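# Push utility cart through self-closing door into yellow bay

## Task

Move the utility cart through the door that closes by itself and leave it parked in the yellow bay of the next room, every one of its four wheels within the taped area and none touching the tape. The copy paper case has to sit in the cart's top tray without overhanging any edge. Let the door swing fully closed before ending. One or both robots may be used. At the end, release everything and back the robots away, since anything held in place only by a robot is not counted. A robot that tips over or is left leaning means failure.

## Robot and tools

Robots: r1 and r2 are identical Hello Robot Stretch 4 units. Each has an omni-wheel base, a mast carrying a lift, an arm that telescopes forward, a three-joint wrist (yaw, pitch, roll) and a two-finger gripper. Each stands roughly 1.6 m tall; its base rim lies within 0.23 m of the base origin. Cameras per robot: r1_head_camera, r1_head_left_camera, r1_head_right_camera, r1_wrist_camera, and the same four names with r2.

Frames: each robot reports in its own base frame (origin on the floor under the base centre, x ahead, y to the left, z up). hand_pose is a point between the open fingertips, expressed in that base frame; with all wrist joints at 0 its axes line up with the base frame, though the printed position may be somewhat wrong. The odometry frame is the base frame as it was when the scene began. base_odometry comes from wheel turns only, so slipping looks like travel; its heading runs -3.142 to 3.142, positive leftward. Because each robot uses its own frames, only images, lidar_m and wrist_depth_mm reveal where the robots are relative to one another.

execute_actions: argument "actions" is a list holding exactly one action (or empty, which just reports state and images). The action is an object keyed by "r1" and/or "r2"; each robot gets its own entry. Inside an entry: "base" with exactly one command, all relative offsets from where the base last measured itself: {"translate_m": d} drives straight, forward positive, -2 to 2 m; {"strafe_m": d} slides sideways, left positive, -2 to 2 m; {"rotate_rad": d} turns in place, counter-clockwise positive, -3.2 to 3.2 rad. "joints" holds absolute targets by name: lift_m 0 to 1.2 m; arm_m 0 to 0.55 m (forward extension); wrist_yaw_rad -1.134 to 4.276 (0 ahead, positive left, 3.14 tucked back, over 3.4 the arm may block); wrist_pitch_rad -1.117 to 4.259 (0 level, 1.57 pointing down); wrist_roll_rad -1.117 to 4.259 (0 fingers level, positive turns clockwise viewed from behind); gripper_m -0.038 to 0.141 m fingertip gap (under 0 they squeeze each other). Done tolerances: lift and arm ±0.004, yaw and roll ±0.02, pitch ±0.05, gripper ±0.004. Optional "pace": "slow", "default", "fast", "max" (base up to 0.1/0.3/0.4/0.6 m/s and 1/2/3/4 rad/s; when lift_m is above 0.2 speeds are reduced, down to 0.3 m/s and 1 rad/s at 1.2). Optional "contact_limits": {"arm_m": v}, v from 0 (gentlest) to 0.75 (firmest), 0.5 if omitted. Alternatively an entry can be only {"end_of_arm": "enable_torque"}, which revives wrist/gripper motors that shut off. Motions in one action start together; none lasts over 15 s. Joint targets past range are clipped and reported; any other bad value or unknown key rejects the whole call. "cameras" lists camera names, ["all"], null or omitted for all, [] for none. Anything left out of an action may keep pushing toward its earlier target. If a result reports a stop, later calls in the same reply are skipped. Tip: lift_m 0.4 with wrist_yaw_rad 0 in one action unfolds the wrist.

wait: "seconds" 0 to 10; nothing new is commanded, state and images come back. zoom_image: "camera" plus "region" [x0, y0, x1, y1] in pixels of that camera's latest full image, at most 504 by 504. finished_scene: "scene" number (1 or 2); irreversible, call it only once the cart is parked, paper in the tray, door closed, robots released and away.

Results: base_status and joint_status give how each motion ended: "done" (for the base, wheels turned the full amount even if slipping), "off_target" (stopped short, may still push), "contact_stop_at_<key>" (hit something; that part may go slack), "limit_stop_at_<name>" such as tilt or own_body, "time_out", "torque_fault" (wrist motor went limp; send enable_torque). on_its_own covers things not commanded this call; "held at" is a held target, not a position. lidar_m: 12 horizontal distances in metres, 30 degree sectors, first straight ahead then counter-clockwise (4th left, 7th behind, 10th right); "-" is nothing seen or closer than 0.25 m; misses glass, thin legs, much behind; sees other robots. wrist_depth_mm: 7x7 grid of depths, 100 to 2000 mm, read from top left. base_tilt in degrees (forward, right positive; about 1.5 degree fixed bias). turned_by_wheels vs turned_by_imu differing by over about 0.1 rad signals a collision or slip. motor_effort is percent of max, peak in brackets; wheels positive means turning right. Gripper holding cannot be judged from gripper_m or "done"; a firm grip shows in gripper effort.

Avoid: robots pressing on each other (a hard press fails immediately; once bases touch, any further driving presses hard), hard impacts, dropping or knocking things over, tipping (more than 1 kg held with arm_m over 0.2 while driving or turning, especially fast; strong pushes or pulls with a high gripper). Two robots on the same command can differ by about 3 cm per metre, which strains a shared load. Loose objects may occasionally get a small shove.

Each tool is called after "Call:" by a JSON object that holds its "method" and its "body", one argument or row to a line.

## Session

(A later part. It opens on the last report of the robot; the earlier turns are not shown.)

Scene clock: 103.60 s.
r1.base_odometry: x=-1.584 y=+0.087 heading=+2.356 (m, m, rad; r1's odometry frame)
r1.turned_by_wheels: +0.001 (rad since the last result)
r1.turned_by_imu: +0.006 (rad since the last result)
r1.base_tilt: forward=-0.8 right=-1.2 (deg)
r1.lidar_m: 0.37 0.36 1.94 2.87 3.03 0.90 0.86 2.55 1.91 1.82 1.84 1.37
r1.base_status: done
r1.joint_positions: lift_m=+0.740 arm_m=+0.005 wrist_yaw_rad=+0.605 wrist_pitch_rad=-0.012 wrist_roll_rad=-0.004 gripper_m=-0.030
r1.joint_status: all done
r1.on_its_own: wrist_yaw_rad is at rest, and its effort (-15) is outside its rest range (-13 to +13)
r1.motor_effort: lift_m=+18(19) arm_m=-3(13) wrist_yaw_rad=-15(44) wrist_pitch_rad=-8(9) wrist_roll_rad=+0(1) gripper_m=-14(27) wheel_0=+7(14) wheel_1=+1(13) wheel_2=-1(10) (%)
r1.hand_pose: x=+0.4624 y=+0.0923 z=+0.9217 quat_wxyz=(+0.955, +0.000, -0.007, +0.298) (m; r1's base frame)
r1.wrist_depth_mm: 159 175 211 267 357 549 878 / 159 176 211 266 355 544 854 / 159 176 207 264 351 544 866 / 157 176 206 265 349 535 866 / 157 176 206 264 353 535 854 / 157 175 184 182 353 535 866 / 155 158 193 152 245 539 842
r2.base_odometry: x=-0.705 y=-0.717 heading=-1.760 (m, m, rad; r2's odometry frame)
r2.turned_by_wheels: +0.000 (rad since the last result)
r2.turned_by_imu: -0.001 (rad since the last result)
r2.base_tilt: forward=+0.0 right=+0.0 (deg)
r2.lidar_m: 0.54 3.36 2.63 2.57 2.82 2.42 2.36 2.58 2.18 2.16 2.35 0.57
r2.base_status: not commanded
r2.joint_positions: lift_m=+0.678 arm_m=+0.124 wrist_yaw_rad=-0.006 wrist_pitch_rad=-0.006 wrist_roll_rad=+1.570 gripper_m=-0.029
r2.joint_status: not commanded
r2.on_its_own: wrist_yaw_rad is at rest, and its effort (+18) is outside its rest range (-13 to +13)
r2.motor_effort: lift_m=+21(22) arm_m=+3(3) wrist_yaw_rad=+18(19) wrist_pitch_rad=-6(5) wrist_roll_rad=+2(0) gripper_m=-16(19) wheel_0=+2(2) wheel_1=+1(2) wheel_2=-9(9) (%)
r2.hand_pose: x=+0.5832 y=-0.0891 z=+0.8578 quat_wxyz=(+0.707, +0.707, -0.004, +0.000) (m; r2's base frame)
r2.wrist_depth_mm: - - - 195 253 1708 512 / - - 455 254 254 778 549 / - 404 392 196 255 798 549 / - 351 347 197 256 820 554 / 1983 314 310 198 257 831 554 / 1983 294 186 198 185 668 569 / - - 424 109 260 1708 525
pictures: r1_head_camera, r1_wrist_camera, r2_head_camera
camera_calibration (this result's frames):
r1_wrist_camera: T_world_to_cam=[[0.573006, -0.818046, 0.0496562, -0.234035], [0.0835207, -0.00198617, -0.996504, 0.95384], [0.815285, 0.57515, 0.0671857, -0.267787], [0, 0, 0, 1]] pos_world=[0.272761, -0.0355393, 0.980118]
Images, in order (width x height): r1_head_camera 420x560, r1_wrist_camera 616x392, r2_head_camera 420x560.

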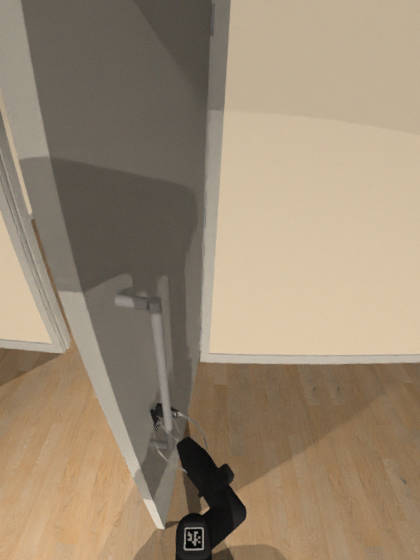

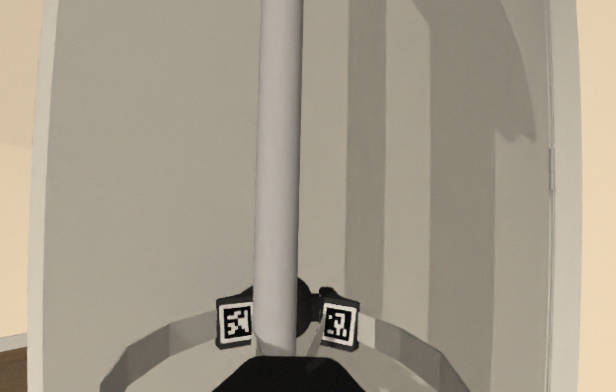

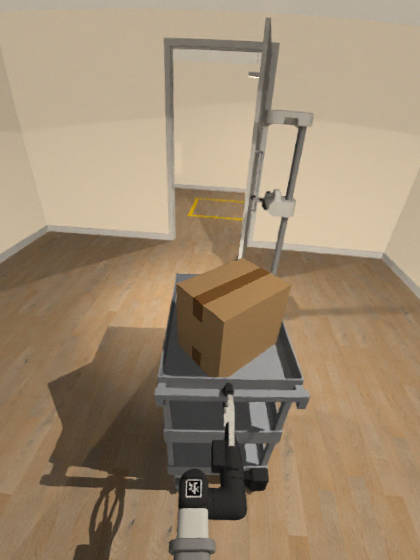

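Call:
{"method": "execute_actions", "body": {
  "actions": [
    {"r1":{"base":{"strafe_m":-0.19},"joints":{"arm_m":0.01,"wrist_yaw_rad":0.78},"pace":"slow"},"r2":{"base":{"translate_m":0.2},"pace":"slow"}}
  ],
  "cameras": ["r1_wrist_camera"]
}}

Call:
{"method": "execute_actions", "body": {
  "actions": [
    {"r2":{"base":{"translate_m":0.3}}}
  ],
  "cameras": ["r2_head_camera"]
}}

Scene clock: 109.07 s.
r1.base_odometry: x=-1.450 y=+0.221 heading=+2.356 (m, m, rad; r1's odometry frame)
r1.turned_by_wheels: +0.001 (rad since the last result)
r1.turned_by_imu: +0.012 (rad since the last result)
r1.base_tilt: forward=-0.9 right=-1.3 (deg)
r1.lidar_m: 0.67 0.34 1.98 3.06 0.94 0.72 1.14 2.27 1.69 1.64 1.75 1.36
r1.base_status: done
r1.joint_positions: lift_m=+0.740 arm_m=+0.010 wrist_yaw_rad=+0.788 wrist_pitch_rad=-0.012 wrist_roll_rad=-0.005 gripper_m=-0.030
r1.joint_status: all done
r1.on_its_own: wrist_yaw_rad is at rest, and its effort (-22) is outside its rest range (-13 to +13)
r1.motor_effort: lift_m=+19(19) arm_m=+2(5) wrist_yaw_rad=-22(71) wrist_pitch_rad=-10(9) wrist_roll_rad=+0(1) gripper_m=-11(23) wheel_0=+8(22) wheel_1=+0(8) wheel_2=-1(10) (%)
r1.hand_pose: x=+0.4461 y=+0.1428 z=+0.9217 quat_wxyz=(+0.923, +0.000, -0.006, +0.384) (m; r1's base frame)
r1.wrist_depth_mm: - 189 219 273 355 512 842 / - 188 220 276 357 508 831 / - 189 219 274 355 508 809 / - 188 218 274 351 504 809 / - 189 217 273 351 500 809 / - 188 185 189 351 500 809 / 171 157 211 165 314 504 820
r2.base_odometry: x=-0.743 y=-0.913 heading=-1.760 (m, m, rad; r2's odometry frame)
r2.turned_by_wheels: +0.000 (rad since the last result)
r2.turned_by_imu: -0.003 (rad since the last result)
r2.base_tilt: forward=+0.0 right=-0.2 (deg)
r2.lidar_m: 0.55 3.33 2.63 2.55 2.80 2.60 2.56 2.77 2.21 2.18 2.36 0.57
r2.base_status: done
r2.joint_positions: lift_m=+0.678 arm_m=+0.124 wrist_yaw_rad=-0.006 wrist_pitch_rad=-0.006 wrist_roll_rad=+1.570 gripper_m=-0.029
r2.joint_status: not commanded
r2.on_its_own: wrist_yaw_rad is at rest, and its effort (+19) is outside its rest range (-13 to +13)
r2.motor_effort: lift_m=+22(22) arm_m=+3(3) wrist_yaw_rad=+19(21) wrist_pitch_rad=-7(5) wrist_roll_rad=+2(2) gripper_m=-20(22) wheel_0=+1(3) wheel_1=+3(4) wheel_2=-7(13) (%)
r2.hand_pose: x=+0.5832 y=-0.0891 z=+0.8578 quat_wxyz=(+0.707, +0.707, -0.004, +0.000) (m; r2's base frame)
r2.wrist_depth_mm: - 1430 1464 189 246 1308 504 / - 452 433 190 250 732 549 / - 387 379 193 252 798 544 / - 343 340 195 253 809 554 / 1983 309 306 197 256 831 549 / - 303 187 199 185 668 559 / - - 480 109 263 1708 508
pictures: r1_wrist_camera
camera_calibration (this result's frames):
r1_wrist_camera: T_world_to_cam=[[0.71201, -0.700401, 0.0498016, -0.262234], [0.0823732, 0.0128818, -0.996518, 0.953616], [0.697321, 0.713633, 0.0668663, -0.250394], [0, 0, 0, 1]] pos_world=[0.282765, -0.0172639, 0.980099]
Images, in order (width x height): r1_wrist_camera 616x392.

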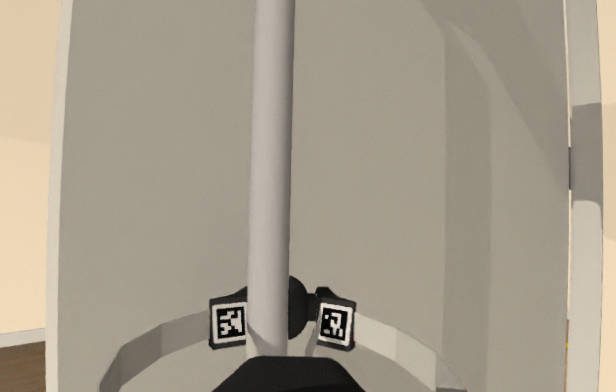

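Scene clock: 111.53 s.
r1.base_odometry: x=-1.450 y=+0.221 heading=+2.356 (m, m, rad; r1's odometry frame)
r1.turned_by_wheels: +0.000 (rad since the last result)
r1.turned_by_imu: +0.000 (rad since the last result)
r1.base_tilt: forward=-0.9 right=-1.2 (deg)
r1.lidar_m: 0.65 0.35 1.98 3.08 0.54 0.47 - 2.30 1.69 1.65 1.74 1.35
r1.base_status: not commanded
r1.joint_positions: lift_m=+0.740 arm_m=+0.010 wrist_yaw_rad=+0.788 wrist_pitch_rad=-0.012 wrist_roll_rad=-0.005 gripper_m=-0.030
r1.joint_status: not commanded
r1.on_its_own: wrist_yaw_rad is at rest, and its effort (-22) is outside its rest range (-13 to +13)
r1.motor_effort: lift_m=+19(18) arm_m=+2(2) wrist_yaw_rad=-22(23) wrist_pitch_rad=-11(7) wrist_roll_rad=+1(1) gripper_m=-13(14) wheel_0=+8(8) wheel_1=-1(1) wheel_2=-1(1) (%)
r1.hand_pose: x=+0.4461 y=+0.1428 z=+0.9217 quat_wxyz=(+0.923, +0.000, -0.006, +0.384) (m; r1's base frame)
r1.wrist_depth_mm: - 187 218 274 357 512 842 / - 189 219 273 357 512 831 / - 189 219 273 355 504 809 / - 189 218 274 355 504 809 / - 189 218 274 351 500 820 / - 188 185 189 355 504 820 / 171 157 211 165 314 508 820
r2.base_odometry: x=-0.800 y=-1.208 heading=-1.761 (m, m, rad; r2's odometry frame)
r2.turned_by_wheels: +0.000 (rad since the last result)
r2.turned_by_imu: -0.003 (rad since the last result)
r2.base_tilt: forward=+0.0 right=-0.2 (deg)
r2.lidar_m: 0.56 3.17 2.58 2.54 2.74 2.92 2.85 2.86 2.24 2.21 2.39 0.57
r2.base_status: done
r2.joint_positions: lift_m=+0.678 arm_m=+0.124 wrist_yaw_rad=-0.006 wrist_pitch_rad=-0.006 wrist_roll_rad=+1.570 gripper_m=-0.029
r2.joint_status: not commanded
r2.on_its_own: wrist_yaw_rad is at rest, and its effort (+17) is outside its rest range (-13 to +13)
r2.motor_effort: lift_m=+22(22) arm_m=+3(3) wrist_yaw_rad=+17(23) wrist_pitch_rad=-6(9) wrist_roll_rad=+2(1) gripper_m=-16(26) wheel_0=+0(6) wheel_1=-1(7) wheel_2=-2(16) (%)
r2.hand_pose: x=+0.5832 y=-0.0891 z=+0.8577 quat_wxyz=(+0.707, +0.707, -0.004, +0.000) (m; r2's base frame)
r2.wrist_depth_mm: 1118 1205 741 180 236 1255 530 / - 413 404 185 241 778 549 / - 368 364 188 247 809 549 / - 332 334 191 251 820 549 / 1921 303 303 197 258 820 554 / - 325 187 202 186 668 559 / - - - 109 268 1618 492
pictures: r2_head_camera
Images, in order (width x height): r2_head_camera 420x560.

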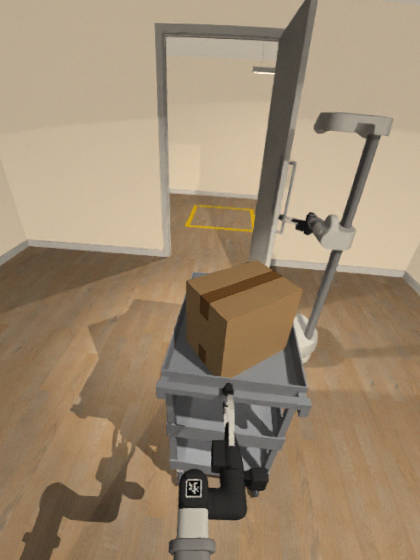

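Call:
{"method": "execute_actions", "body": {
  "actions": [
    {"r2":{"base":{"strafe_m":-0.14},"pace":"slow"}}
  ],
  "cameras": []
}}

Call:
{"method": "execute_actions", "body": {
  "actions": [
    {"r2":{"base":{"translate_m":0.3}}}
  ],
  "cameras": ["r2_head_camera","r1_head_left_camera"]
}}

Scene clock: 116.37 s.
r1.base_odometry: x=-1.450 y=+0.221 heading=+2.356 (m, m, rad; r1's odometry frame)
r1.turned_by_wheels: +0.000 (rad since the last result)
r1.turned_by_imu: +0.000 (rad since the last result)
r1.base_tilt: forward=-0.8 right=-1.2 (deg)
r1.lidar_m: 0.65 0.33 2.02 3.08 0.47 0.40 0.84 2.27 1.70 1.64 1.73 1.35
r1.base_status: not commanded
r1.joint_positions: lift_m=+0.740 arm_m=+0.010 wrist_yaw_rad=+0.788 wrist_pitch_rad=-0.012 wrist_roll_rad=-0.005 gripper_m=-0.030
r1.joint_status: not commanded
r1.on_its_own: wrist_yaw_rad is at rest, and its effort (-22) is outside its rest range (-13 to +13)
r1.motor_effort: lift_m=+18(19) arm_m=+1(2) wrist_yaw_rad=-22(22) wrist_pitch_rad=-8(9) wrist_roll_rad=+0(0) gripper_m=-17(18) wheel_0=+8(8) wheel_1=-1(0) wheel_2=-1(1) (%)
r1.hand_pose: x=+0.4461 y=+0.1428 z=+0.9217 quat_wxyz=(+0.923, +0.000, -0.006, +0.384) (m; r1's base frame)
r1.wrist_depth_mm: - 188 218 276 355 508 831 / - 189 220 276 357 512 820 / - 189 219 274 353 508 820 / - 189 219 274 353 500 820 / - 189 218 274 355 500 798 / - 187 185 189 353 500 809 / 171 157 211 164 314 504 809
r2.base_odometry: x=-0.937 y=-1.181 heading=-1.760 (m, m, rad; r2's odometry frame)
r2.turned_by_wheels: +0.001 (rad since the last result)
r2.turned_by_imu: +0.000 (rad since the last result)
r2.base_tilt: forward=+0.1 right=-0.1 (deg)
r2.lidar_m: 0.53 3.16 2.69 2.69 2.89 2.94 2.89 2.67 2.11 2.06 2.24 0.57
r2.base_status: done
r2.joint_positions: lift_m=+0.678 arm_m=+0.124 wrist_yaw_rad=+0.009 wrist_pitch_rad=-0.006 wrist_roll_rad=+1.570 gripper_m=-0.029
r2.joint_status: not commanded
r2.on_its_own: wrist_yaw_rad is at rest, and its effort (-25) is outside its rest range (-13 to +13)
r2.motor_effort: lift_m=+22(21) arm_m=+3(3) wrist_yaw_rad=-25(26) wrist_pitch_rad=-6(7) wrist_roll_rad=+3(2) gripper_m=-24(19) wheel_0=+5(12) wheel_1=-1(8) wheel_2=+3(2) (%)
r2.hand_pose: x=+0.5845 y=-0.0848 z=+0.8577 quat_wxyz=(+0.707, +0.707, +0.001, +0.005) (m; r2's base frame)
r2.wrist_depth_mm: 1078 - 1060 204 265 1281 960 / - - 488 264 263 1138 539 / - 433 413 262 262 809 544 / - 362 359 201 260 809 549 / - 319 315 201 259 820 559 / 1983 298 186 200 185 707 569 / - 397 384 109 257 1661 530
pictures: none
No camera images: the call's "cameras" was empty. Leave "cameras" out to get every camera's image.

Scene clock: 118.83 s.
r1.base_odometry: x=-1.450 y=+0.221 heading=+2.356 (m, m, rad; r1's odometry frame)
r1.turned_by_wheels: +0.000 (rad since the last result)
r1.turned_by_imu: +0.000 (rad since the last result)
r1.base_tilt: forward=-0.9 right=-1.3 (deg)
r1.lidar_m: 0.67 0.37 1.96 0.25 0.25 0.31 - 2.27 1.71 1.65 1.73 1.35
r1.base_status: not commanded
r1.joint_positions: lift_m=+0.740 arm_m=+0.010 wrist_yaw_rad=+0.788 wrist_pitch_rad=-0.012 wrist_roll_rad=-0.005 gripper_m=-0.030
r1.joint_status: not commanded
r1.on_its_own: wrist_yaw_rad is at rest, and its effort (-22) is outside its rest range (-13 to +13)
r1.motor_effort: lift_m=+19(19) arm_m=+1(1) wrist_yaw_rad=-22(22) wrist_pitch_rad=-9(8) wrist_roll_rad=-1(1) gripper_m=-13(16) wheel_0=+8(8) wheel_1=+0(1) wheel_2=-1(1) (%)
r1.hand_pose: x=+0.4461 y=+0.1428 z=+0.9217 quat_wxyz=(+0.923, +0.000, -0.006, +0.384) (m; r1's base frame)
r1.wrist_depth_mm: - 188 218 276 357 508 866 / - 188 219 276 353 512 820 / - 188 217 276 355 500 820 / - 188 218 274 351 500 809 / - 188 217 274 353 500 798 / - 187 185 189 353 500 809 / 171 157 211 166 312 508 831
r2.base_odometry: x=-0.994 y=-1.476 heading=-1.760 (m, m, rad; r2's odometry frame)
r2.turned_by_wheels: +0.000 (rad since the last result)
r2.turned_by_imu: -0.003 (rad since the last result)
r2.base_tilt: forward=+0.1 right=-0.1 (deg)
r2.lidar_m: 0.54 2.84 2.71 2.67 2.87 3.22 3.19 2.75 2.11 2.10 2.28 0.57
r2.base_status: done
r2.joint_positions: lift_m=+0.678 arm_m=+0.124 wrist_yaw_rad=-0.002 wrist_pitch_rad=-0.006 wrist_roll_rad=+1.570 gripper_m=-0.029
r2.joint_status: not commanded
r2.motor_effort: lift_m=+22(22) arm_m=+3(3) wrist_yaw_rad=+6(29) wrist_pitch_rad=-7(7) wrist_roll_rad=+1(1) gripper_m=-20(24) wheel_0=+3(11) wheel_1=+1(6) wheel_2=-1(18) (%)
r2.hand_pose: x=+0.5836 y=-0.0881 z=+0.8577 quat_wxyz=(+0.707, +0.707, -0.003, +0.001) (m; r2's base frame)
r2.wrist_depth_mm: - - - 195 255 1661 504 / - - 459 253 255 768 554 / - 407 394 196 255 798 544 / - 351 347 196 256 809 549 / 1983 314 309 196 256 820 559 / 1983 293 187 198 184 676 574 / - - 413 109 257 1618 530
pictures: r1_head_left_camera, r2_head_camera
Images, in order (width x height): r1_head_left_camera 420x672, r2_head_camera 420x560.

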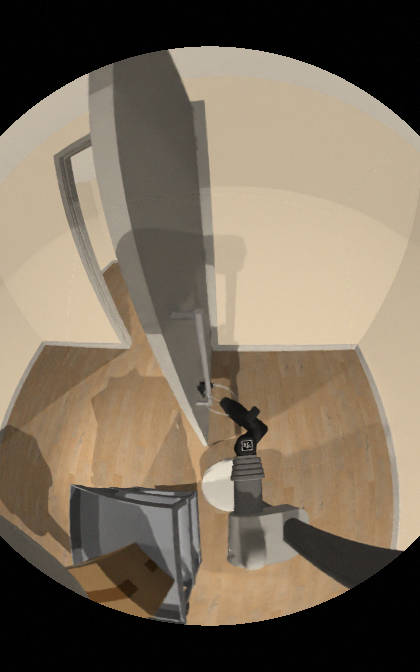

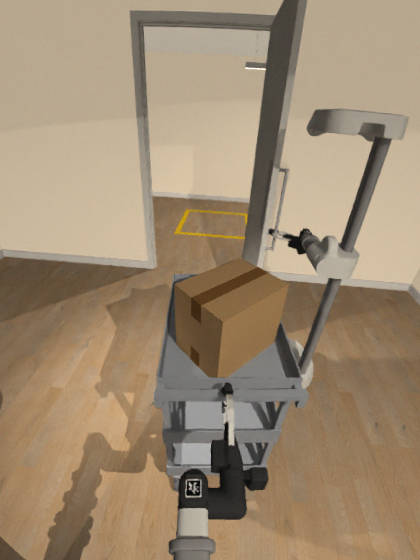

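Call:
{"method": "execute_actions", "body": {
  "actions": [
    {"r1":{"base":{"strafe_m":-0.08},"joints":{"arm_m":0.02},"pace":"slow"},"r2":{"joints":{"gripper_m":0.06}}}
  ],
  "cameras": []
}}

Call:
{"method": "execute_actions", "body": {
  "actions": [
    {"r2":{"base":{"strafe_m":-0.06}}}
  ],
  "cameras": []
}}

Call:
{"method": "execute_actions", "body": {
  "actions": [
    {"r2":{"joints":{"gripper_m":-0.038}}}
  ],
  "cameras": []
}}

Call:
{"method": "execute_actions", "body": {
  "actions": [
    {"r2":{"base":{"translate_m":0.2}}}
  ],
  "cameras": ["r2_head_camera","r1_head_left_camera","r2_wrist_camera"]
}}

Scene clock: 124.33 s.
r1.base_odometry: x=-1.393 y=+0.277 heading=+2.357 (m, m, rad; r1's odometry frame)
r1.turned_by_wheels: +0.000 (rad since the last result)
r1.turned_by_imu: +0.001 (rad since the last result)
r1.base_tilt: forward=-0.9 right=-1.3 (deg)
r1.lidar_m: 0.41 0.34 2.00 0.27 0.29 0.42 - 2.17 1.62 1.55 1.64 1.37
r1.base_status: done
r1.joint_positions: lift_m=+0.740 arm_m=+0.019 wrist_yaw_rad=+0.784 wrist_pitch_rad=-0.012 wrist_roll_rad=-0.005 gripper_m=-0.030
r1.joint_status: all done
r1.motor_effort: lift_m=+19(18) arm_m=+6(11) wrist_yaw_rad=-10(49) wrist_pitch_rad=-8(10) wrist_roll_rad=-1(0) gripper_m=-16(16) wheel_0=+6(16) wheel_1=+0(2) wheel_2=-1(3) (%)
r1.hand_pose: x=+0.4558 y=+0.1417 z=+0.9217 quat_wxyz=(+0.924, +0.000, -0.007, +0.382) (m; r1's base frame)
r1.wrist_depth_mm: 162 179 213 279 384 640 917 / 162 180 213 281 387 640 891 / 160 180 213 279 384 627 891 / 160 180 213 279 384 627 878 / 160 180 213 279 382 621 866 / 159 179 184 187 382 615 866 / 157 156 205 160 254 621 866
r2.base_odometry: x=-0.994 y=-1.476 heading=-1.760 (m, m, rad; r2's odometry frame)
r2.turned_by_wheels: +0.000 (rad since the last result)
r2.turned_by_imu: -0.002 (rad since the last result)
r2.base_tilt: forward=+0.1 right=-0.2 (deg)
r2.lidar_m: 0.54 2.85 2.70 2.66 2.87 3.23 3.17 2.73 2.13 2.10 2.26 0.57
r2.base_status: not commanded
r2.joint_positions: lift_m=+0.678 arm_m=+0.124 wrist_yaw_rad=+0.000 wrist_pitch_rad=-0.006 wrist_roll_rad=+1.570 gripper_m=+0.060
r2.joint_status: all done
r2.motor_effort: lift_m=+22(22) arm_m=+3(3) wrist_yaw_rad=+1(11) wrist_pitch_rad=-6(6) wrist_roll_rad=+2(2) gripper_m=-5(22) wheel_0=+3(3) wheel_1=+1(1) wheel_2=-2(2) (%)
r2.hand_pose: x=+0.5837 y=-0.0875 z=+0.8577 quat_wxyz=(+0.707, +0.707, -0.002, +0.002) (m; r2's base frame)
r2.wrist_depth_mm: - - - 204 263 1708 508 / - 1336 462 264 265 778 549 / - 415 402 263 266 788 544 / - 359 355 206 265 820 549 / - 320 319 206 266 820 554 / - 327 201 208 198 715 574 / - - 445 109 267 1576 525
pictures: none
No camera images: the call's "cameras" was empty. Leave "cameras" out to get every camera's image.

Scene clock: 125.53 s.
r1.base_odometry: x=-1.393 y=+0.277 heading=+2.357 (m, m, rad; r1's odometry frame)
r1.turned_by_wheels: +0.000 (rad since the last result)
r1.turned_by_imu: +0.000 (rad since the last result)
r1.base_tilt: forward=-0.8 right=-1.2 (deg)
r1.lidar_m: 0.39 0.32 1.98 0.31 0.29 0.43 1.38 2.18 1.62 1.56 1.66 1.38
r1.base_status: not commanded
r1.joint_positions: lift_m=+0.740 arm_m=+0.019 wrist_yaw_rad=+0.784 wrist_pitch_rad=-0.013 wrist_roll_rad=-0.005 gripper_m=-0.030
r1.joint_status: not commanded
r1.motor_effort: lift_m=+19(19) arm_m=+6(6) wrist_yaw_rad=-10(11) wrist_pitch_rad=-9(8) wrist_roll_rad=+0(2) gripper_m=-16(16) wheel_0=+7(6) wheel_1=+0(0) wheel_2=-1(1) (%)
r1.hand_pose: x=+0.4558 y=+0.1417 z=+0.9218 quat_wxyz=(+0.924, +0.000, -0.007, +0.382) (m; r1's base frame)
r1.wrist_depth_mm: 162 180 213 281 389 634 891 / 162 181 213 279 384 640 891 / 160 180 213 279 384 627 866 / 161 180 213 278 382 621 866 / 161 180 213 278 382 615 866 / 160 180 183 188 384 627 878 / 158 157 205 160 253 621 866
r2.base_odometry: x=-1.052 y=-1.465 heading=-1.760 (m, m, rad; r2's odometry frame)
r2.turned_by_wheels: +0.000 (rad since the last result)
r2.turned_by_imu: -0.001 (rad since the last result)
r2.base_tilt: forward=+0.1 right=-0.1 (deg)
r2.lidar_m: 0.55 0.58 2.78 2.72 2.92 3.26 3.22 2.64 2.06 2.04 2.20 0.57
r2.base_status: done
r2.joint_positions: lift_m=+0.678 arm_m=+0.124 wrist_yaw_rad=+0.000 wrist_pitch_rad=-0.006 wrist_roll_rad=+1.570 gripper_m=+0.060
r2.joint_status: not commanded
r2.motor_effort: lift_m=+22(21) arm_m=+3(3) wrist_yaw_rad=+3(2) wrist_pitch_rad=-6(6) wrist_roll_rad=+1(1) gripper_m=-6(4) wheel_0=+2(9) wheel_1=+0(9) wheel_2=+0(3) (%)
r2.hand_pose: x=+0.5837 y=-0.0874 z=+0.8577 quat_wxyz=(+0.707, +0.707, -0.002, +0.002) (m; r2's base frame)
r2.wrist_depth_mm: - - - 204 262 268 267 / - - - 264 265 1499 539 / 1708 1255 459 266 266 798 544 / - 418 404 206 266 809 549 / - 364 364 207 267 820 549 / - 329 202 207 198 768 569 / - 307 307 109 267 668 564
pictures: none
No camera images: the call's "cameras" was empty. Leave "cameras" out to get every camera's image.

Scene clock: 127.20 s.
r1.base_odometry: x=-1.393 y=+0.277 heading=+2.357 (m, m, rad; r1's odometry frame)
r1.turned_by_wheels: +0.000 (rad since the last result)
r1.turned_by_imu: +0.000 (rad since the last result)
r1.base_tilt: forward=-0.9 right=-1.2 (deg)
r1.lidar_m: 0.39 0.36 1.96 0.31 0.31 0.41 1.35 2.19 1.63 1.55 1.66 1.36
r1.base_status: not commanded
r1.joint_positions: lift_m=+0.740 arm_m=+0.019 wrist_yaw_rad=+0.784 wrist_pitch_rad=-0.013 wrist_roll_rad=-0.005 gripper_m=-0.030
r1.joint_status: not commanded
r1.motor_effort: lift_m=+18(19) arm_m=+6(6) wrist_yaw_rad=-10(11) wrist_pitch_rad=-9(8) wrist_roll_rad=-2(1) gripper_m=-14(14) wheel_0=+6(7) wheel_1=+0(0) wheel_2=-1(2) (%)
r1.hand_pose: x=+0.4558 y=+0.1418 z=+0.9218 quat_wxyz=(+0.924, +0.000, -0.007, +0.382) (m; r1's base frame)
r1.wrist_depth_mm: 163 180 214 279 384 627 917 / 163 180 214 279 382 634 891 / 161 180 215 281 387 627 878 / 161 181 214 279 384 615 878 / 160 180 213 279 382 615 866 / 160 180 185 187 384 615 891 / 158 157 206 161 254 634 866
r2.base_odometry: x=-1.052 y=-1.465 heading=-1.760 (m, m, rad; r2's odometry frame)
r2.turned_by_wheels: +0.000 (rad since the last result)
r2.turned_by_imu: -0.001 (rad since the last result)
r2.base_tilt: forward=+0.0 right=-0.3 (deg)
r2.lidar_m: 0.51 0.55 2.78 2.72 2.91 3.23 3.18 2.66 2.07 2.03 2.22 0.57
r2.base_status: not commanded
r2.joint_positions: lift_m=+0.678 arm_m=+0.124 wrist_yaw_rad=+0.000 wrist_pitch_rad=-0.006 wrist_roll_rad=+1.570 gripper_m=-0.037
r2.joint_status: all done
r2.motor_effort: lift_m=+22(22) arm_m=+3(3) wrist_yaw_rad=-2(12) wrist_pitch_rad=-7(8) wrist_roll_rad=+2(2) gripper_m=-22(26) wheel_0=+1(2) wheel_1=-1(1) wheel_2=+2(3) (%)
r2.hand_pose: x=+0.5839 y=-0.0873 z=+0.8576 quat_wxyz=(+0.707, +0.707, -0.002, +0.002) (m; r2's base frame)
r2.wrist_depth_mm: - - - 189 247 253 253 / - - - 190 249 1499 535 / 1661 477 439 190 248 788 549 / - 394 387 190 249 820 554 / - 351 347 191 251 820 559 / 1983 315 183 192 184 715 574 / 297 285 290 108 252 1708 564
pictures: none
No camera images: the call's "cameras" was empty. Leave "cameras" out to get every camera's image.

Scene clock: 129.27 s.
r1.base_odometry: x=-1.393 y=+0.277 heading=+2.357 (m, m, rad; r1's odometry frame)
r1.turned_by_wheels: +0.000 (rad since the last result)
r1.turned_by_imu: +0.000 (rad since the last result)
r1.base_tilt: forward=-0.9 right=-1.2 (deg)
r1.lidar_m: 0.43 0.34 0.29 0.25 0.29 0.40 - 2.16 1.61 1.54 1.66 1.33
r1.base_status: not commanded
r1.joint_positions: lift_m=+0.740 arm_m=+0.019 wrist_yaw_rad=+0.784 wrist_pitch_rad=-0.013 wrist_roll_rad=-0.005 gripper_m=-0.030
r1.joint_status: not commanded
r1.motor_effort: lift_m=+19(19) arm_m=+6(6) wrist_yaw_rad=-11(10) wrist_pitch_rad=-8(7) wrist_roll_rad=+0(3) gripper_m=-15(12) wheel_0=+6(7) wheel_1=+0(0) wheel_2=-1(1) (%)
r1.hand_pose: x=+0.4558 y=+0.1418 z=+0.9218 quat_wxyz=(+0.924, +0.000, -0.007, +0.382) (m; r1's base frame)
r1.wrist_depth_mm: 163 180 213 282 392 634 878 / 163 181 215 282 387 634 891 / 161 181 215 279 387 621 891 / 161 181 214 281 382 621 878 / 161 181 214 281 384 615 866 / 160 180 185 187 382 627 878 / 158 156 206 161 253 634 866
r2.base_odometry: x=-1.090 y=-1.661 heading=-1.760 (m, m, rad; r2's odometry frame)
r2.turned_by_wheels: +0.000 (rad since the last result)
r2.turned_by_imu: -0.001 (rad since the last result)
r2.base_tilt: forward=+0.1 right=-0.1 (deg)
r2.lidar_m: 0.53 0.55 2.74 2.68 2.87 3.44 3.40 2.66 2.12 2.06 2.22 0.56
r2.base_status: done
r2.joint_positions: lift_m=+0.678 arm_m=+0.124 wrist_yaw_rad=-0.001 wrist_pitch_rad=-0.006 wrist_roll_rad=+1.570 gripper_m=-0.037
r2.joint_status: not commanded
r2.motor_effort: lift_m=+22(22) arm_m=+3(3) wrist_yaw_rad=+3(19) wrist_pitch_rad=-7(6) wrist_roll_rad=+3(2) gripper_m=-20(22) wheel_0=+2(8) wheel_1=+1(8) wheel_2=-3(17) (%)
r2.hand_pose: x=+0.5837 y=-0.0877 z=+0.8578 quat_wxyz=(+0.707, +0.707, -0.003, +0.002) (m; r2's base frame)
r2.wrist_depth_mm: 1983 1983 - 178 234 251 262 / - - 1042 180 236 1042 539 / 1618 433 418 182 240 798 549 / - 377 375 184 243 809 554 / - 340 338 186 246 820 549 / 1983 309 185 189 184 707 569 / 1118 283 289 109 253 1863 554
pictures: r1_head_left_camera, r2_head_camera, r2_wrist_camera
camera_calibration (this result's frames):
r2_wrist_camera: T_world_to_cam=[[0.00789141, 0.0190088, -0.999788, 0.853935], [-0.0477111, 0.998688, 0.0186113, 0.146126], [0.99883, 0.0475542, 0.00878799, -0.354524], [0, 0, 0, 1]] pos_world=[0.354342, -0.145307, 0.85415]
Images, in order (width x height): r1_head_left_camera 420x672, r2_head_camera 420x560, r2_wrist_camera 616x392.

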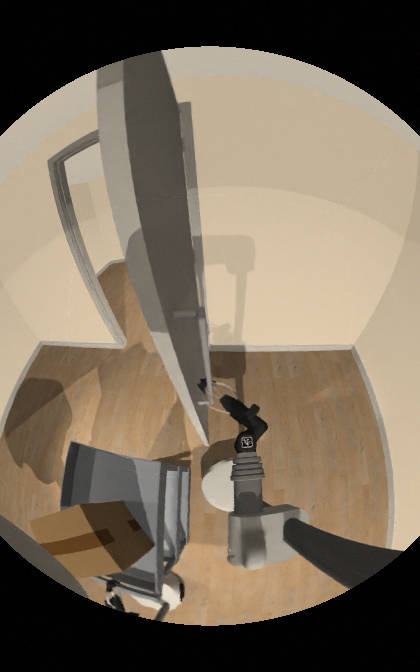

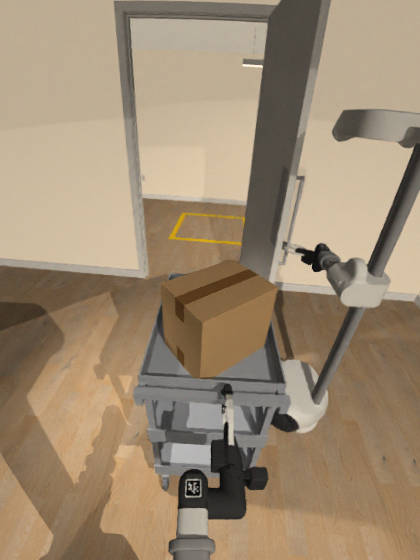

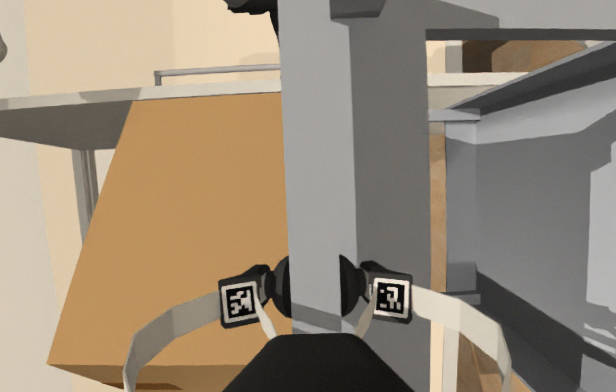

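Call:
{"method": "execute_actions", "body": {
  "actions": [
    {"r1":{"base":{"strafe_m":-0.14},"joints":{"arm_m":0.045},"pace":"slow"},"r2":{"base":{"strafe_m":-0.17},"pace":"slow"}}
  ],
  "cameras": []
}}

Call:
{"method": "execute_actions", "body": {
  "actions": [
    {"r2":{"base":{"translate_m":0.15}}}
  ],
  "cameras": ["r2_head_camera","r1_head_left_camera"]
}}

Scene clock: 136.83 s.
r1.base_odometry: x=-1.294 y=+0.376 heading=+2.357 (m, m, rad; r1's odometry frame)
r1.turned_by_wheels: +0.001 (rad since the last result)
r1.turned_by_imu: +0.001 (rad since the last result)
r1.base_tilt: forward=-0.9 right=-1.2 (deg)
r1.lidar_m: 0.39 0.34 0.43 0.35 0.35 0.41 - 1.94 1.49 1.43 1.49 1.34
r1.base_status: done
r1.joint_positions: lift_m=+0.740 arm_m=+0.044 wrist_yaw_rad=+0.787 wrist_pitch_rad=-0.012 wrist_roll_rad=-0.005 gripper_m=-0.030
r1.joint_status: all done
r1.on_its_own: wrist_yaw_rad is at rest, and its effort (-21) is outside its rest range (-13 to +13)
r1.motor_effort: lift_m=+19(18) arm_m=+7(12) wrist_yaw_rad=-21(49) wrist_pitch_rad=-9(9) wrist_roll_rad=-1(1) gripper_m=-14(14) wheel_0=+6(17) wheel_1=+1(2) wheel_2=+0(0) (%)
r1.hand_pose: x=+0.4802 y=+0.1427 z=+0.9217 quat_wxyz=(+0.923, +0.000, -0.007, +0.384) (m; r1's base frame)
r1.wrist_depth_mm: 156 182 224 317 496 976 866 / 156 183 224 319 492 960 866 / 155 183 224 317 492 960 854 / 154 183 216 319 492 960 854 / 154 183 216 317 492 960 854 / 153 178 180 200 496 946 866 / 153 162 208 172 286 917 842
r2.base_odometry: x=-1.257 y=-1.629 heading=-1.759 (m, m, rad; r2's odometry frame)
r2.turned_by_wheels: +0.001 (rad since the last result)
r2.turned_by_imu: +0.000 (rad since the last result)
r2.base_tilt: forward=+0.1 right=-0.1 (deg)
r2.lidar_m: 0.51 0.51 2.89 2.86 3.07 3.45 3.44 2.49 1.92 1.88 2.05 0.57
r2.base_status: done
r2.joint_positions: lift_m=+0.678 arm_m=+0.124 wrist_yaw_rad=+0.009 wrist_pitch_rad=-0.006 wrist_roll_rad=+1.570 gripper_m=-0.037
r2.joint_status: not commanded
r2.on_its_own: wrist_yaw_rad is at rest, and its effort (-25) is outside its rest range (-13 to +13)
r2.motor_effort: lift_m=+21(22) arm_m=+3(3) wrist_yaw_rad=-25(30) wrist_pitch_rad=-5(8) wrist_roll_rad=+1(1) gripper_m=-22(23) wheel_0=+7(12) wheel_1=+0(6) wheel_2=+2(3) (%)
r2.hand_pose: x=+0.5846 y=-0.0847 z=+0.8577 quat_wxyz=(+0.707, +0.707, +0.001, +0.006) (m; r2's base frame)
r2.wrist_depth_mm: 1921 1983 1983 216 276 842 842 / 1983 1983 1138 270 271 1042 1042 / 1397 1397 1229 260 265 1336 521 / - 466 430 199 257 809 549 / - 368 368 194 251 820 554 / - 322 183 189 184 715 574 / 296 277 289 109 241 768 569
pictures: none
No camera images: the call's "cameras" was empty. Leave "cameras" out to get every camera's image.

Scene clock: 138.67 s.
r1.base_odometry: x=-1.294 y=+0.376 heading=+2.357 (m, m, rad; r1's odometry frame)
r1.turned_by_wheels: +0.000 (rad since the last result)
r1.turned_by_imu: +0.000 (rad since the last result)
r1.base_tilt: forward=-0.9 right=-1.3 (deg)
r1.lidar_m: 0.45 0.36 0.41 0.33 0.32 0.36 - 1.97 1.48 1.44 1.51 1.35
r1.base_status: not commanded
r1.joint_positions: lift_m=+0.740 arm_m=+0.044 wrist_yaw_rad=+0.787 wrist_pitch_rad=-0.012 wrist_roll_rad=-0.005 gripper_m=-0.030
r1.joint_status: not commanded
r1.on_its_own: wrist_yaw_rad is at rest, and its effort (-21) is outside its rest range (-13 to +13)
r1.motor_effort: lift_m=+18(19) arm_m=+7(7) wrist_yaw_rad=-21(20) wrist_pitch_rad=-11(10) wrist_roll_rad=-1(0) gripper_m=-13(14) wheel_0=+6(6) wheel_1=+1(1) wheel_2=+0(0) (%)
r1.hand_pose: x=+0.4802 y=+0.1427 z=+0.9217 quat_wxyz=(+0.923, +0.000, -0.007, +0.384) (m; r1's base frame)
r1.wrist_depth_mm: 156 182 223 317 496 946 878 / 156 182 224 315 496 946 866 / 156 183 224 317 492 960 878 / 154 183 216 317 496 931 866 / 153 183 217 317 500 946 866 / 153 177 179 200 496 931 854 / 153 163 208 173 289 917 842
r2.base_odometry: x=-1.285 y=-1.776 heading=-1.759 (m, m, rad; r2's odometry frame)
r2.turned_by_wheels: +0.000 (rad since the last result)
r2.turned_by_imu: +0.001 (rad since the last result)
r2.base_tilt: forward=+0.1 right=+0.0 (deg)
r2.lidar_m: 0.48 0.48 2.89 2.84 3.07 3.61 3.58 2.47 1.96 1.90 2.06 0.57
r2.base_status: done
r2.joint_positions: lift_m=+0.678 arm_m=+0.124 wrist_yaw_rad=-0.003 wrist_pitch_rad=-0.006 wrist_roll_rad=+1.570 gripper_m=-0.038
r2.joint_status: not commanded
r2.motor_effort: lift_m=+21(22) arm_m=+3(3) wrist_yaw_rad=+11(51) wrist_pitch_rad=-7(9) wrist_roll_rad=+2(2) gripper_m=-15(24) wheel_0=+0(11) wheel_1=+1(7) wheel_2=-2(18) (%)
r2.hand_pose: x=+0.5835 y=-0.0883 z=+0.8576 quat_wxyz=(+0.707, +0.707, -0.003, +0.001) (m; r2's base frame)
r2.wrist_depth_mm: 1808 1863 1921 202 265 271 272 / 1863 976 991 195 258 917 904 / 1281 1255 1205 189 249 1336 512 / - 442 421 184 242 798 554 / 1983 355 353 178 234 820 554 / 1921 309 185 172 186 759 569 / 272 265 274 109 223 715 569
pictures: r1_head_left_camera, r2_head_camera
Images, in order (width x height): r1_head_left_camera 420x672, r2_head_camera 420x560.

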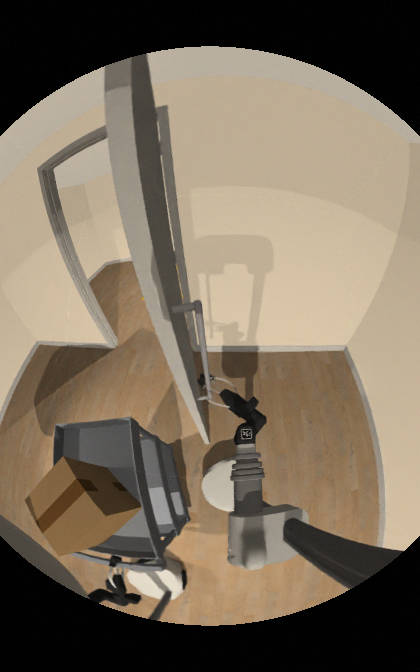

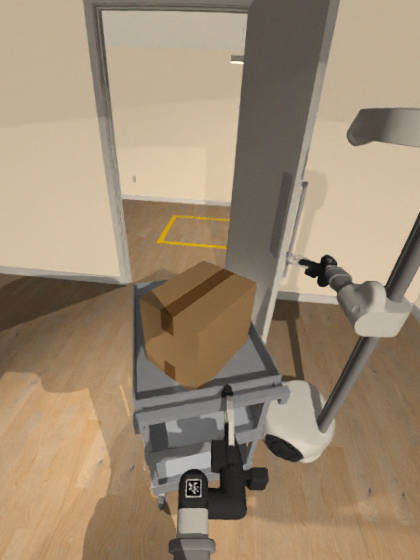

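Call:
{"method": "execute_actions", "body": {
  "actions": [
    {"r2":{"joints":{"gripper_m":0.06}}}
  ],
  "cameras": []
}}

Call:
{"method": "execute_actions", "body": {
  "actions": [
    {"r2":{"joints":{"gripper_m":-0.038,"arm_m":0.085},"pace":"fast"}}
  ],
  "cameras": []
}}

Call:
{"method": "execute_actions", "body": {
  "actions": [
    {"r2":{"base":{"translate_m":0.2},"pace":"slow"}}
  ],
  "cameras": ["r2_head_camera","r2_wrist_camera","r1_head_left_camera"]
}}

Scene clock: 144.20 s.
r1.base_odometry: x=-1.294 y=+0.376 heading=+2.357 (m, m, rad; r1's odometry frame)
r1.turned_by_wheels: +0.000 (rad since the last result)
r1.turned_by_imu: +0.000 (rad since the last result)
r1.base_tilt: forward=-0.9 right=-1.2 (deg)
r1.lidar_m: 0.45 0.35 0.40 0.32 0.30 0.40 - 1.98 1.48 1.39 1.51 1.35
r1.base_status: not commanded
r1.joint_positions: lift_m=+0.740 arm_m=+0.044 wrist_yaw_rad=+0.787 wrist_pitch_rad=-0.012 wrist_roll_rad=-0.005 gripper_m=-0.030
r1.joint_status: not commanded
r1.on_its_own: wrist_yaw_rad is at rest, and its effort (-22) is outside its rest range (-13 to +13)
r1.motor_effort: lift_m=+18(19) arm_m=+7(7) wrist_yaw_rad=-22(21) wrist_pitch_rad=-11(8) wrist_roll_rad=-1(0) gripper_m=-15(13) wheel_0=+6(6) wheel_1=+1(1) wheel_2=+0(0) (%)
r1.hand_pose: x=+0.4802 y=+0.1427 z=+0.9217 quat_wxyz=(+0.923, +0.000, -0.007, +0.384) (m; r1's base frame)
r1.wrist_depth_mm: 156 182 224 317 504 946 866 / 155 183 224 315 496 976 854 / 155 183 224 319 496 960 854 / 153 183 216 319 488 946 854 / 153 183 216 315 496 946 854 / 153 177 180 201 496 931 842 / 153 163 208 172 286 931 854
r2.base_odometry: x=-1.285 y=-1.776 heading=-1.759 (m, m, rad; r2's odometry frame)
r2.turned_by_wheels: +0.000 (rad since the last result)
r2.turned_by_imu: -0.002 (rad since the last result)
r2.base_tilt: forward=+0.0 right=-0.2 (deg)
r2.lidar_m: 0.49 0.48 2.89 2.83 3.07 3.62 3.57 2.48 1.92 1.92 2.06 0.57
r2.base_status: not commanded
r2.joint_positions: lift_m=+0.678 arm_m=+0.124 wrist_yaw_rad=-0.004 wrist_pitch_rad=-0.006 wrist_roll_rad=+1.570 gripper_m=+0.060
r2.joint_status: all done
r2.motor_effort: lift_m=+21(21) arm_m=+3(3) wrist_yaw_rad=+13(16) wrist_pitch_rad=-9(8) wrist_roll_rad=+1(1) gripper_m=-3(16) wheel_0=+0(0) wheel_1=+1(1) wheel_2=-2(2) (%)
r2.hand_pose: x=+0.5835 y=-0.0885 z=+0.8576 quat_wxyz=(+0.707, +0.707, -0.003, +0.001) (m; r2's base frame)
r2.wrist_depth_mm: 1808 1808 1863 211 272 831 1098 / 1808 976 991 265 267 904 917 / 1229 1205 1182 254 258 1308 521 / 1921 449 427 191 250 798 549 / 1983 366 359 186 243 809 554 / 1983 312 293 180 189 820 569 / 281 276 273 109 229 707 574
pictures: none
No camera images: the call's "cameras" was empty. Leave "cameras" out to get every camera's image.

Scene clock: 145.87 s.
r1.base_odometry: x=-1.294 y=+0.376 heading=+2.357 (m, m, rad; r1's odometry frame)
r1.turned_by_wheels: +0.000 (rad since the last result)
r1.turned_by_imu: +0.000 (rad since the last result)
r1.base_tilt: forward=-0.8 right=-1.2 (deg)
r1.lidar_m: 0.42 0.36 0.39 0.32 0.33 0.41 - 1.96 1.49 1.43 1.53 1.34
r1.base_status: not commanded
r1.joint_positions: lift_m=+0.740 arm_m=+0.044 wrist_yaw_rad=+0.787 wrist_pitch_rad=-0.012 wrist_roll_rad=-0.005 gripper_m=-0.030
r1.joint_status: not commanded
r1.on_its_own: wrist_yaw_rad is at rest, and its effort (-21) is outside its rest range (-13 to +13)
r1.motor_effort: lift_m=+18(18) arm_m=+7(7) wrist_yaw_rad=-21(21) wrist_pitch_rad=-7(7) wrist_roll_rad=+0(2) gripper_m=-13(15) wheel_0=+6(6) wheel_1=+1(1) wheel_2=+0(0) (%)
r1.hand_pose: x=+0.4802 y=+0.1427 z=+0.9217 quat_wxyz=(+0.923, +0.000, -0.007, +0.384) (m; r1's base frame)
r1.wrist_depth_mm: 157 182 224 317 492 960 878 / 155 183 224 315 496 946 854 / 155 183 224 314 496 960 854 / 154 183 216 315 496 960 854 / 153 183 215 315 496 946 866 / 153 176 180 200 496 931 866 / 153 163 208 172 287 931 820
r2.base_odometry: x=-1.285 y=-1.777 heading=-1.759 (m, m, rad; r2's odometry frame)
r2.turned_by_wheels: +0.000 (rad since the last result)
r2.turned_by_imu: +0.000 (rad since the last result)
r2.base_tilt: forward=+0.0 right=-0.2 (deg)
r2.lidar_m: 0.46 0.48 2.89 2.85 3.07 3.60 3.58 2.45 1.92 1.92 2.06 0.55
r2.base_status: not commanded
r2.joint_positions: lift_m=+0.678 arm_m=+0.086 wrist_yaw_rad=+0.002 wrist_pitch_rad=-0.005 wrist_roll_rad=+1.570 gripper_m=-0.037
r2.joint_status: all done
r2.motor_effort: lift_m=+21(21) arm_m=-8(12) wrist_yaw_rad=-4(14) wrist_pitch_rad=-10(9) wrist_roll_rad=+2(1) gripper_m=-18(24) wheel_0=+0(0) wheel_1=+1(1) wheel_2=+3(3) (%)
r2.hand_pose: x=+0.5459 y=-0.0870 z=+0.8575 quat_wxyz=(+0.707, +0.707, -0.001, +0.002) (m; r2's base frame)
r2.wrist_depth_mm: 1863 1921 1863 240 297 842 1060 / 1921 991 1025 283 287 946 442 / 1281 1308 1255 274 278 1229 525 / 1921 484 442 211 271 798 544 / - 379 375 204 262 820 554 / - 325 183 199 183 715 569 / 297 279 291 109 249 778 569
pictures: none
No camera images: the call's "cameras" was empty. Leave "cameras" out to get every camera's image.

Scene clock: 149.17 s.
r1.base_odometry: x=-1.294 y=+0.376 heading=+2.357 (m, m, rad; r1's odometry frame)
r1.turned_by_wheels: +0.000 (rad since the last result)
r1.turned_by_imu: +0.000 (rad since the last result)
r1.base_tilt: forward=-0.8 right=-1.2 (deg)
r1.lidar_m: 0.41 0.37 0.34 0.26 0.30 0.54 - 1.96 1.42 1.42 1.52 1.36
r1.base_status: not commanded
r1.joint_positions: lift_m=+0.740 arm_m=+0.044 wrist_yaw_rad=+0.787 wrist_pitch_rad=-0.012 wrist_roll_rad=-0.005 gripper_m=-0.030
r1.joint_status: not commanded
r1.on_its_own: wrist_yaw_rad is at rest, and its effort (-20) is outside its rest range (-13 to +13)
r1.motor_effort: lift_m=+19(19) arm_m=+7(7) wrist_yaw_rad=-20(20) wrist_pitch_rad=-8(8) wrist_roll_rad=+0(1) gripper_m=-14(15) wheel_0=+6(6) wheel_1=+1(1) wheel_2=+0(0) (%)
r1.hand_pose: x=+0.4802 y=+0.1427 z=+0.9217 quat_wxyz=(+0.923, +0.000, -0.007, +0.384) (m; r1's base frame)
r1.wrist_depth_mm: 156 182 224 320 500 946 878 / 155 182 224 317 488 960 854 / 155 183 224 317 488 960 866 / 154 183 216 320 492 960 878 / 153 183 216 315 496 946 854 / 153 178 179 201 492 946 854 / 153 163 208 172 287 931 842
r2.base_odometry: x=-1.322 y=-1.973 heading=-1.758 (m, m, rad; r2's odometry frame)
r2.turned_by_wheels: +0.000 (rad since the last result)
r2.turned_by_imu: -0.001 (rad since the last result)
r2.base_tilt: forward=+0.1 right=-0.1 (deg)
r2.lidar_m: 0.47 0.45 2.87 2.83 3.07 3.82 3.79 2.47 1.98 1.93 0.71 0.55
r2.base_status: done
r2.joint_positions: lift_m=+0.678 arm_m=+0.086 wrist_yaw_rad=-0.001 wrist_pitch_rad=-0.006 wrist_roll_rad=+1.570 gripper_m=-0.037
r2.joint_status: not commanded
r2.motor_effort: lift_m=+21(21) arm_m=-5(8) wrist_yaw_rad=+2(11) wrist_pitch_rad=-8(10) wrist_roll_rad=+1(2) gripper_m=-18(25) wheel_0=+4(7) wheel_1=+2(7) wheel_2=-4(13) (%)
r2.hand_pose: x=+0.5451 y=-0.0877 z=+0.8577 quat_wxyz=(+0.707, +0.707, -0.002, +0.002) (m; r2's base frame)
r2.wrist_depth_mm: 1708 1708 1661 239 286 842 1078 / 768 778 809 278 281 866 809 / 1160 1098 1042 270 273 1098 549 / 1863 462 424 208 267 820 549 / 1808 373 368 204 262 831 554 / 1863 324 184 198 185 707 574 / 297 279 289 109 249 768 569
pictures: r1_head_left_camera, r2_head_camera, r2_wrist_camera
camera_calibration (this result's frames):
r2_wrist_camera: T_world_to_cam=[[0.00752322, 0.0190194, -0.999791, 0.854379], [-0.0476858, 0.998688, 0.0186396, 0.144253], [0.998834, 0.0475356, 0.0084203, -0.315663], [0, 0, 0, 1]] pos_world=[0.315746, -0.145308, 0.854169]
Images, in order (width x height): r1_head_left_camera 420x672, r2_head_camera 420x560, r2_wrist_camera 616x392.

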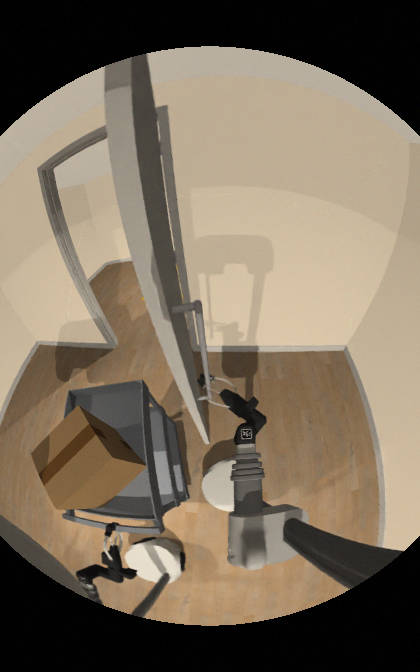

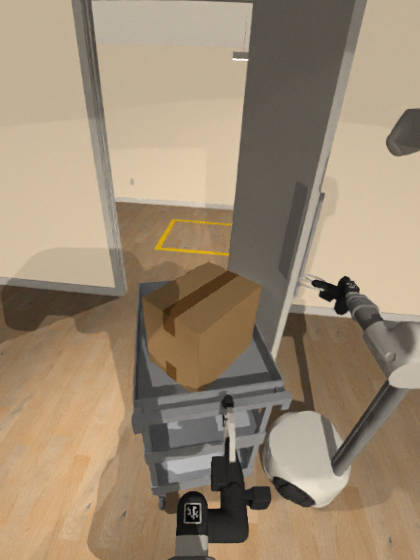

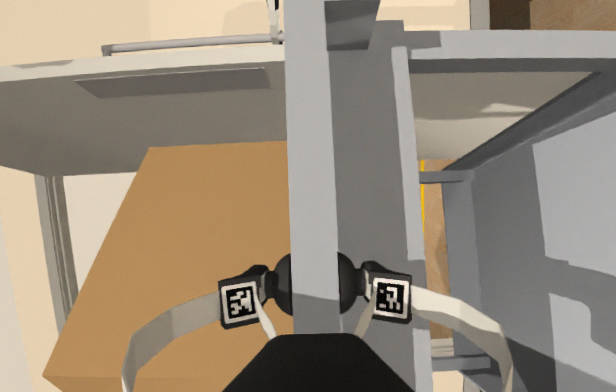

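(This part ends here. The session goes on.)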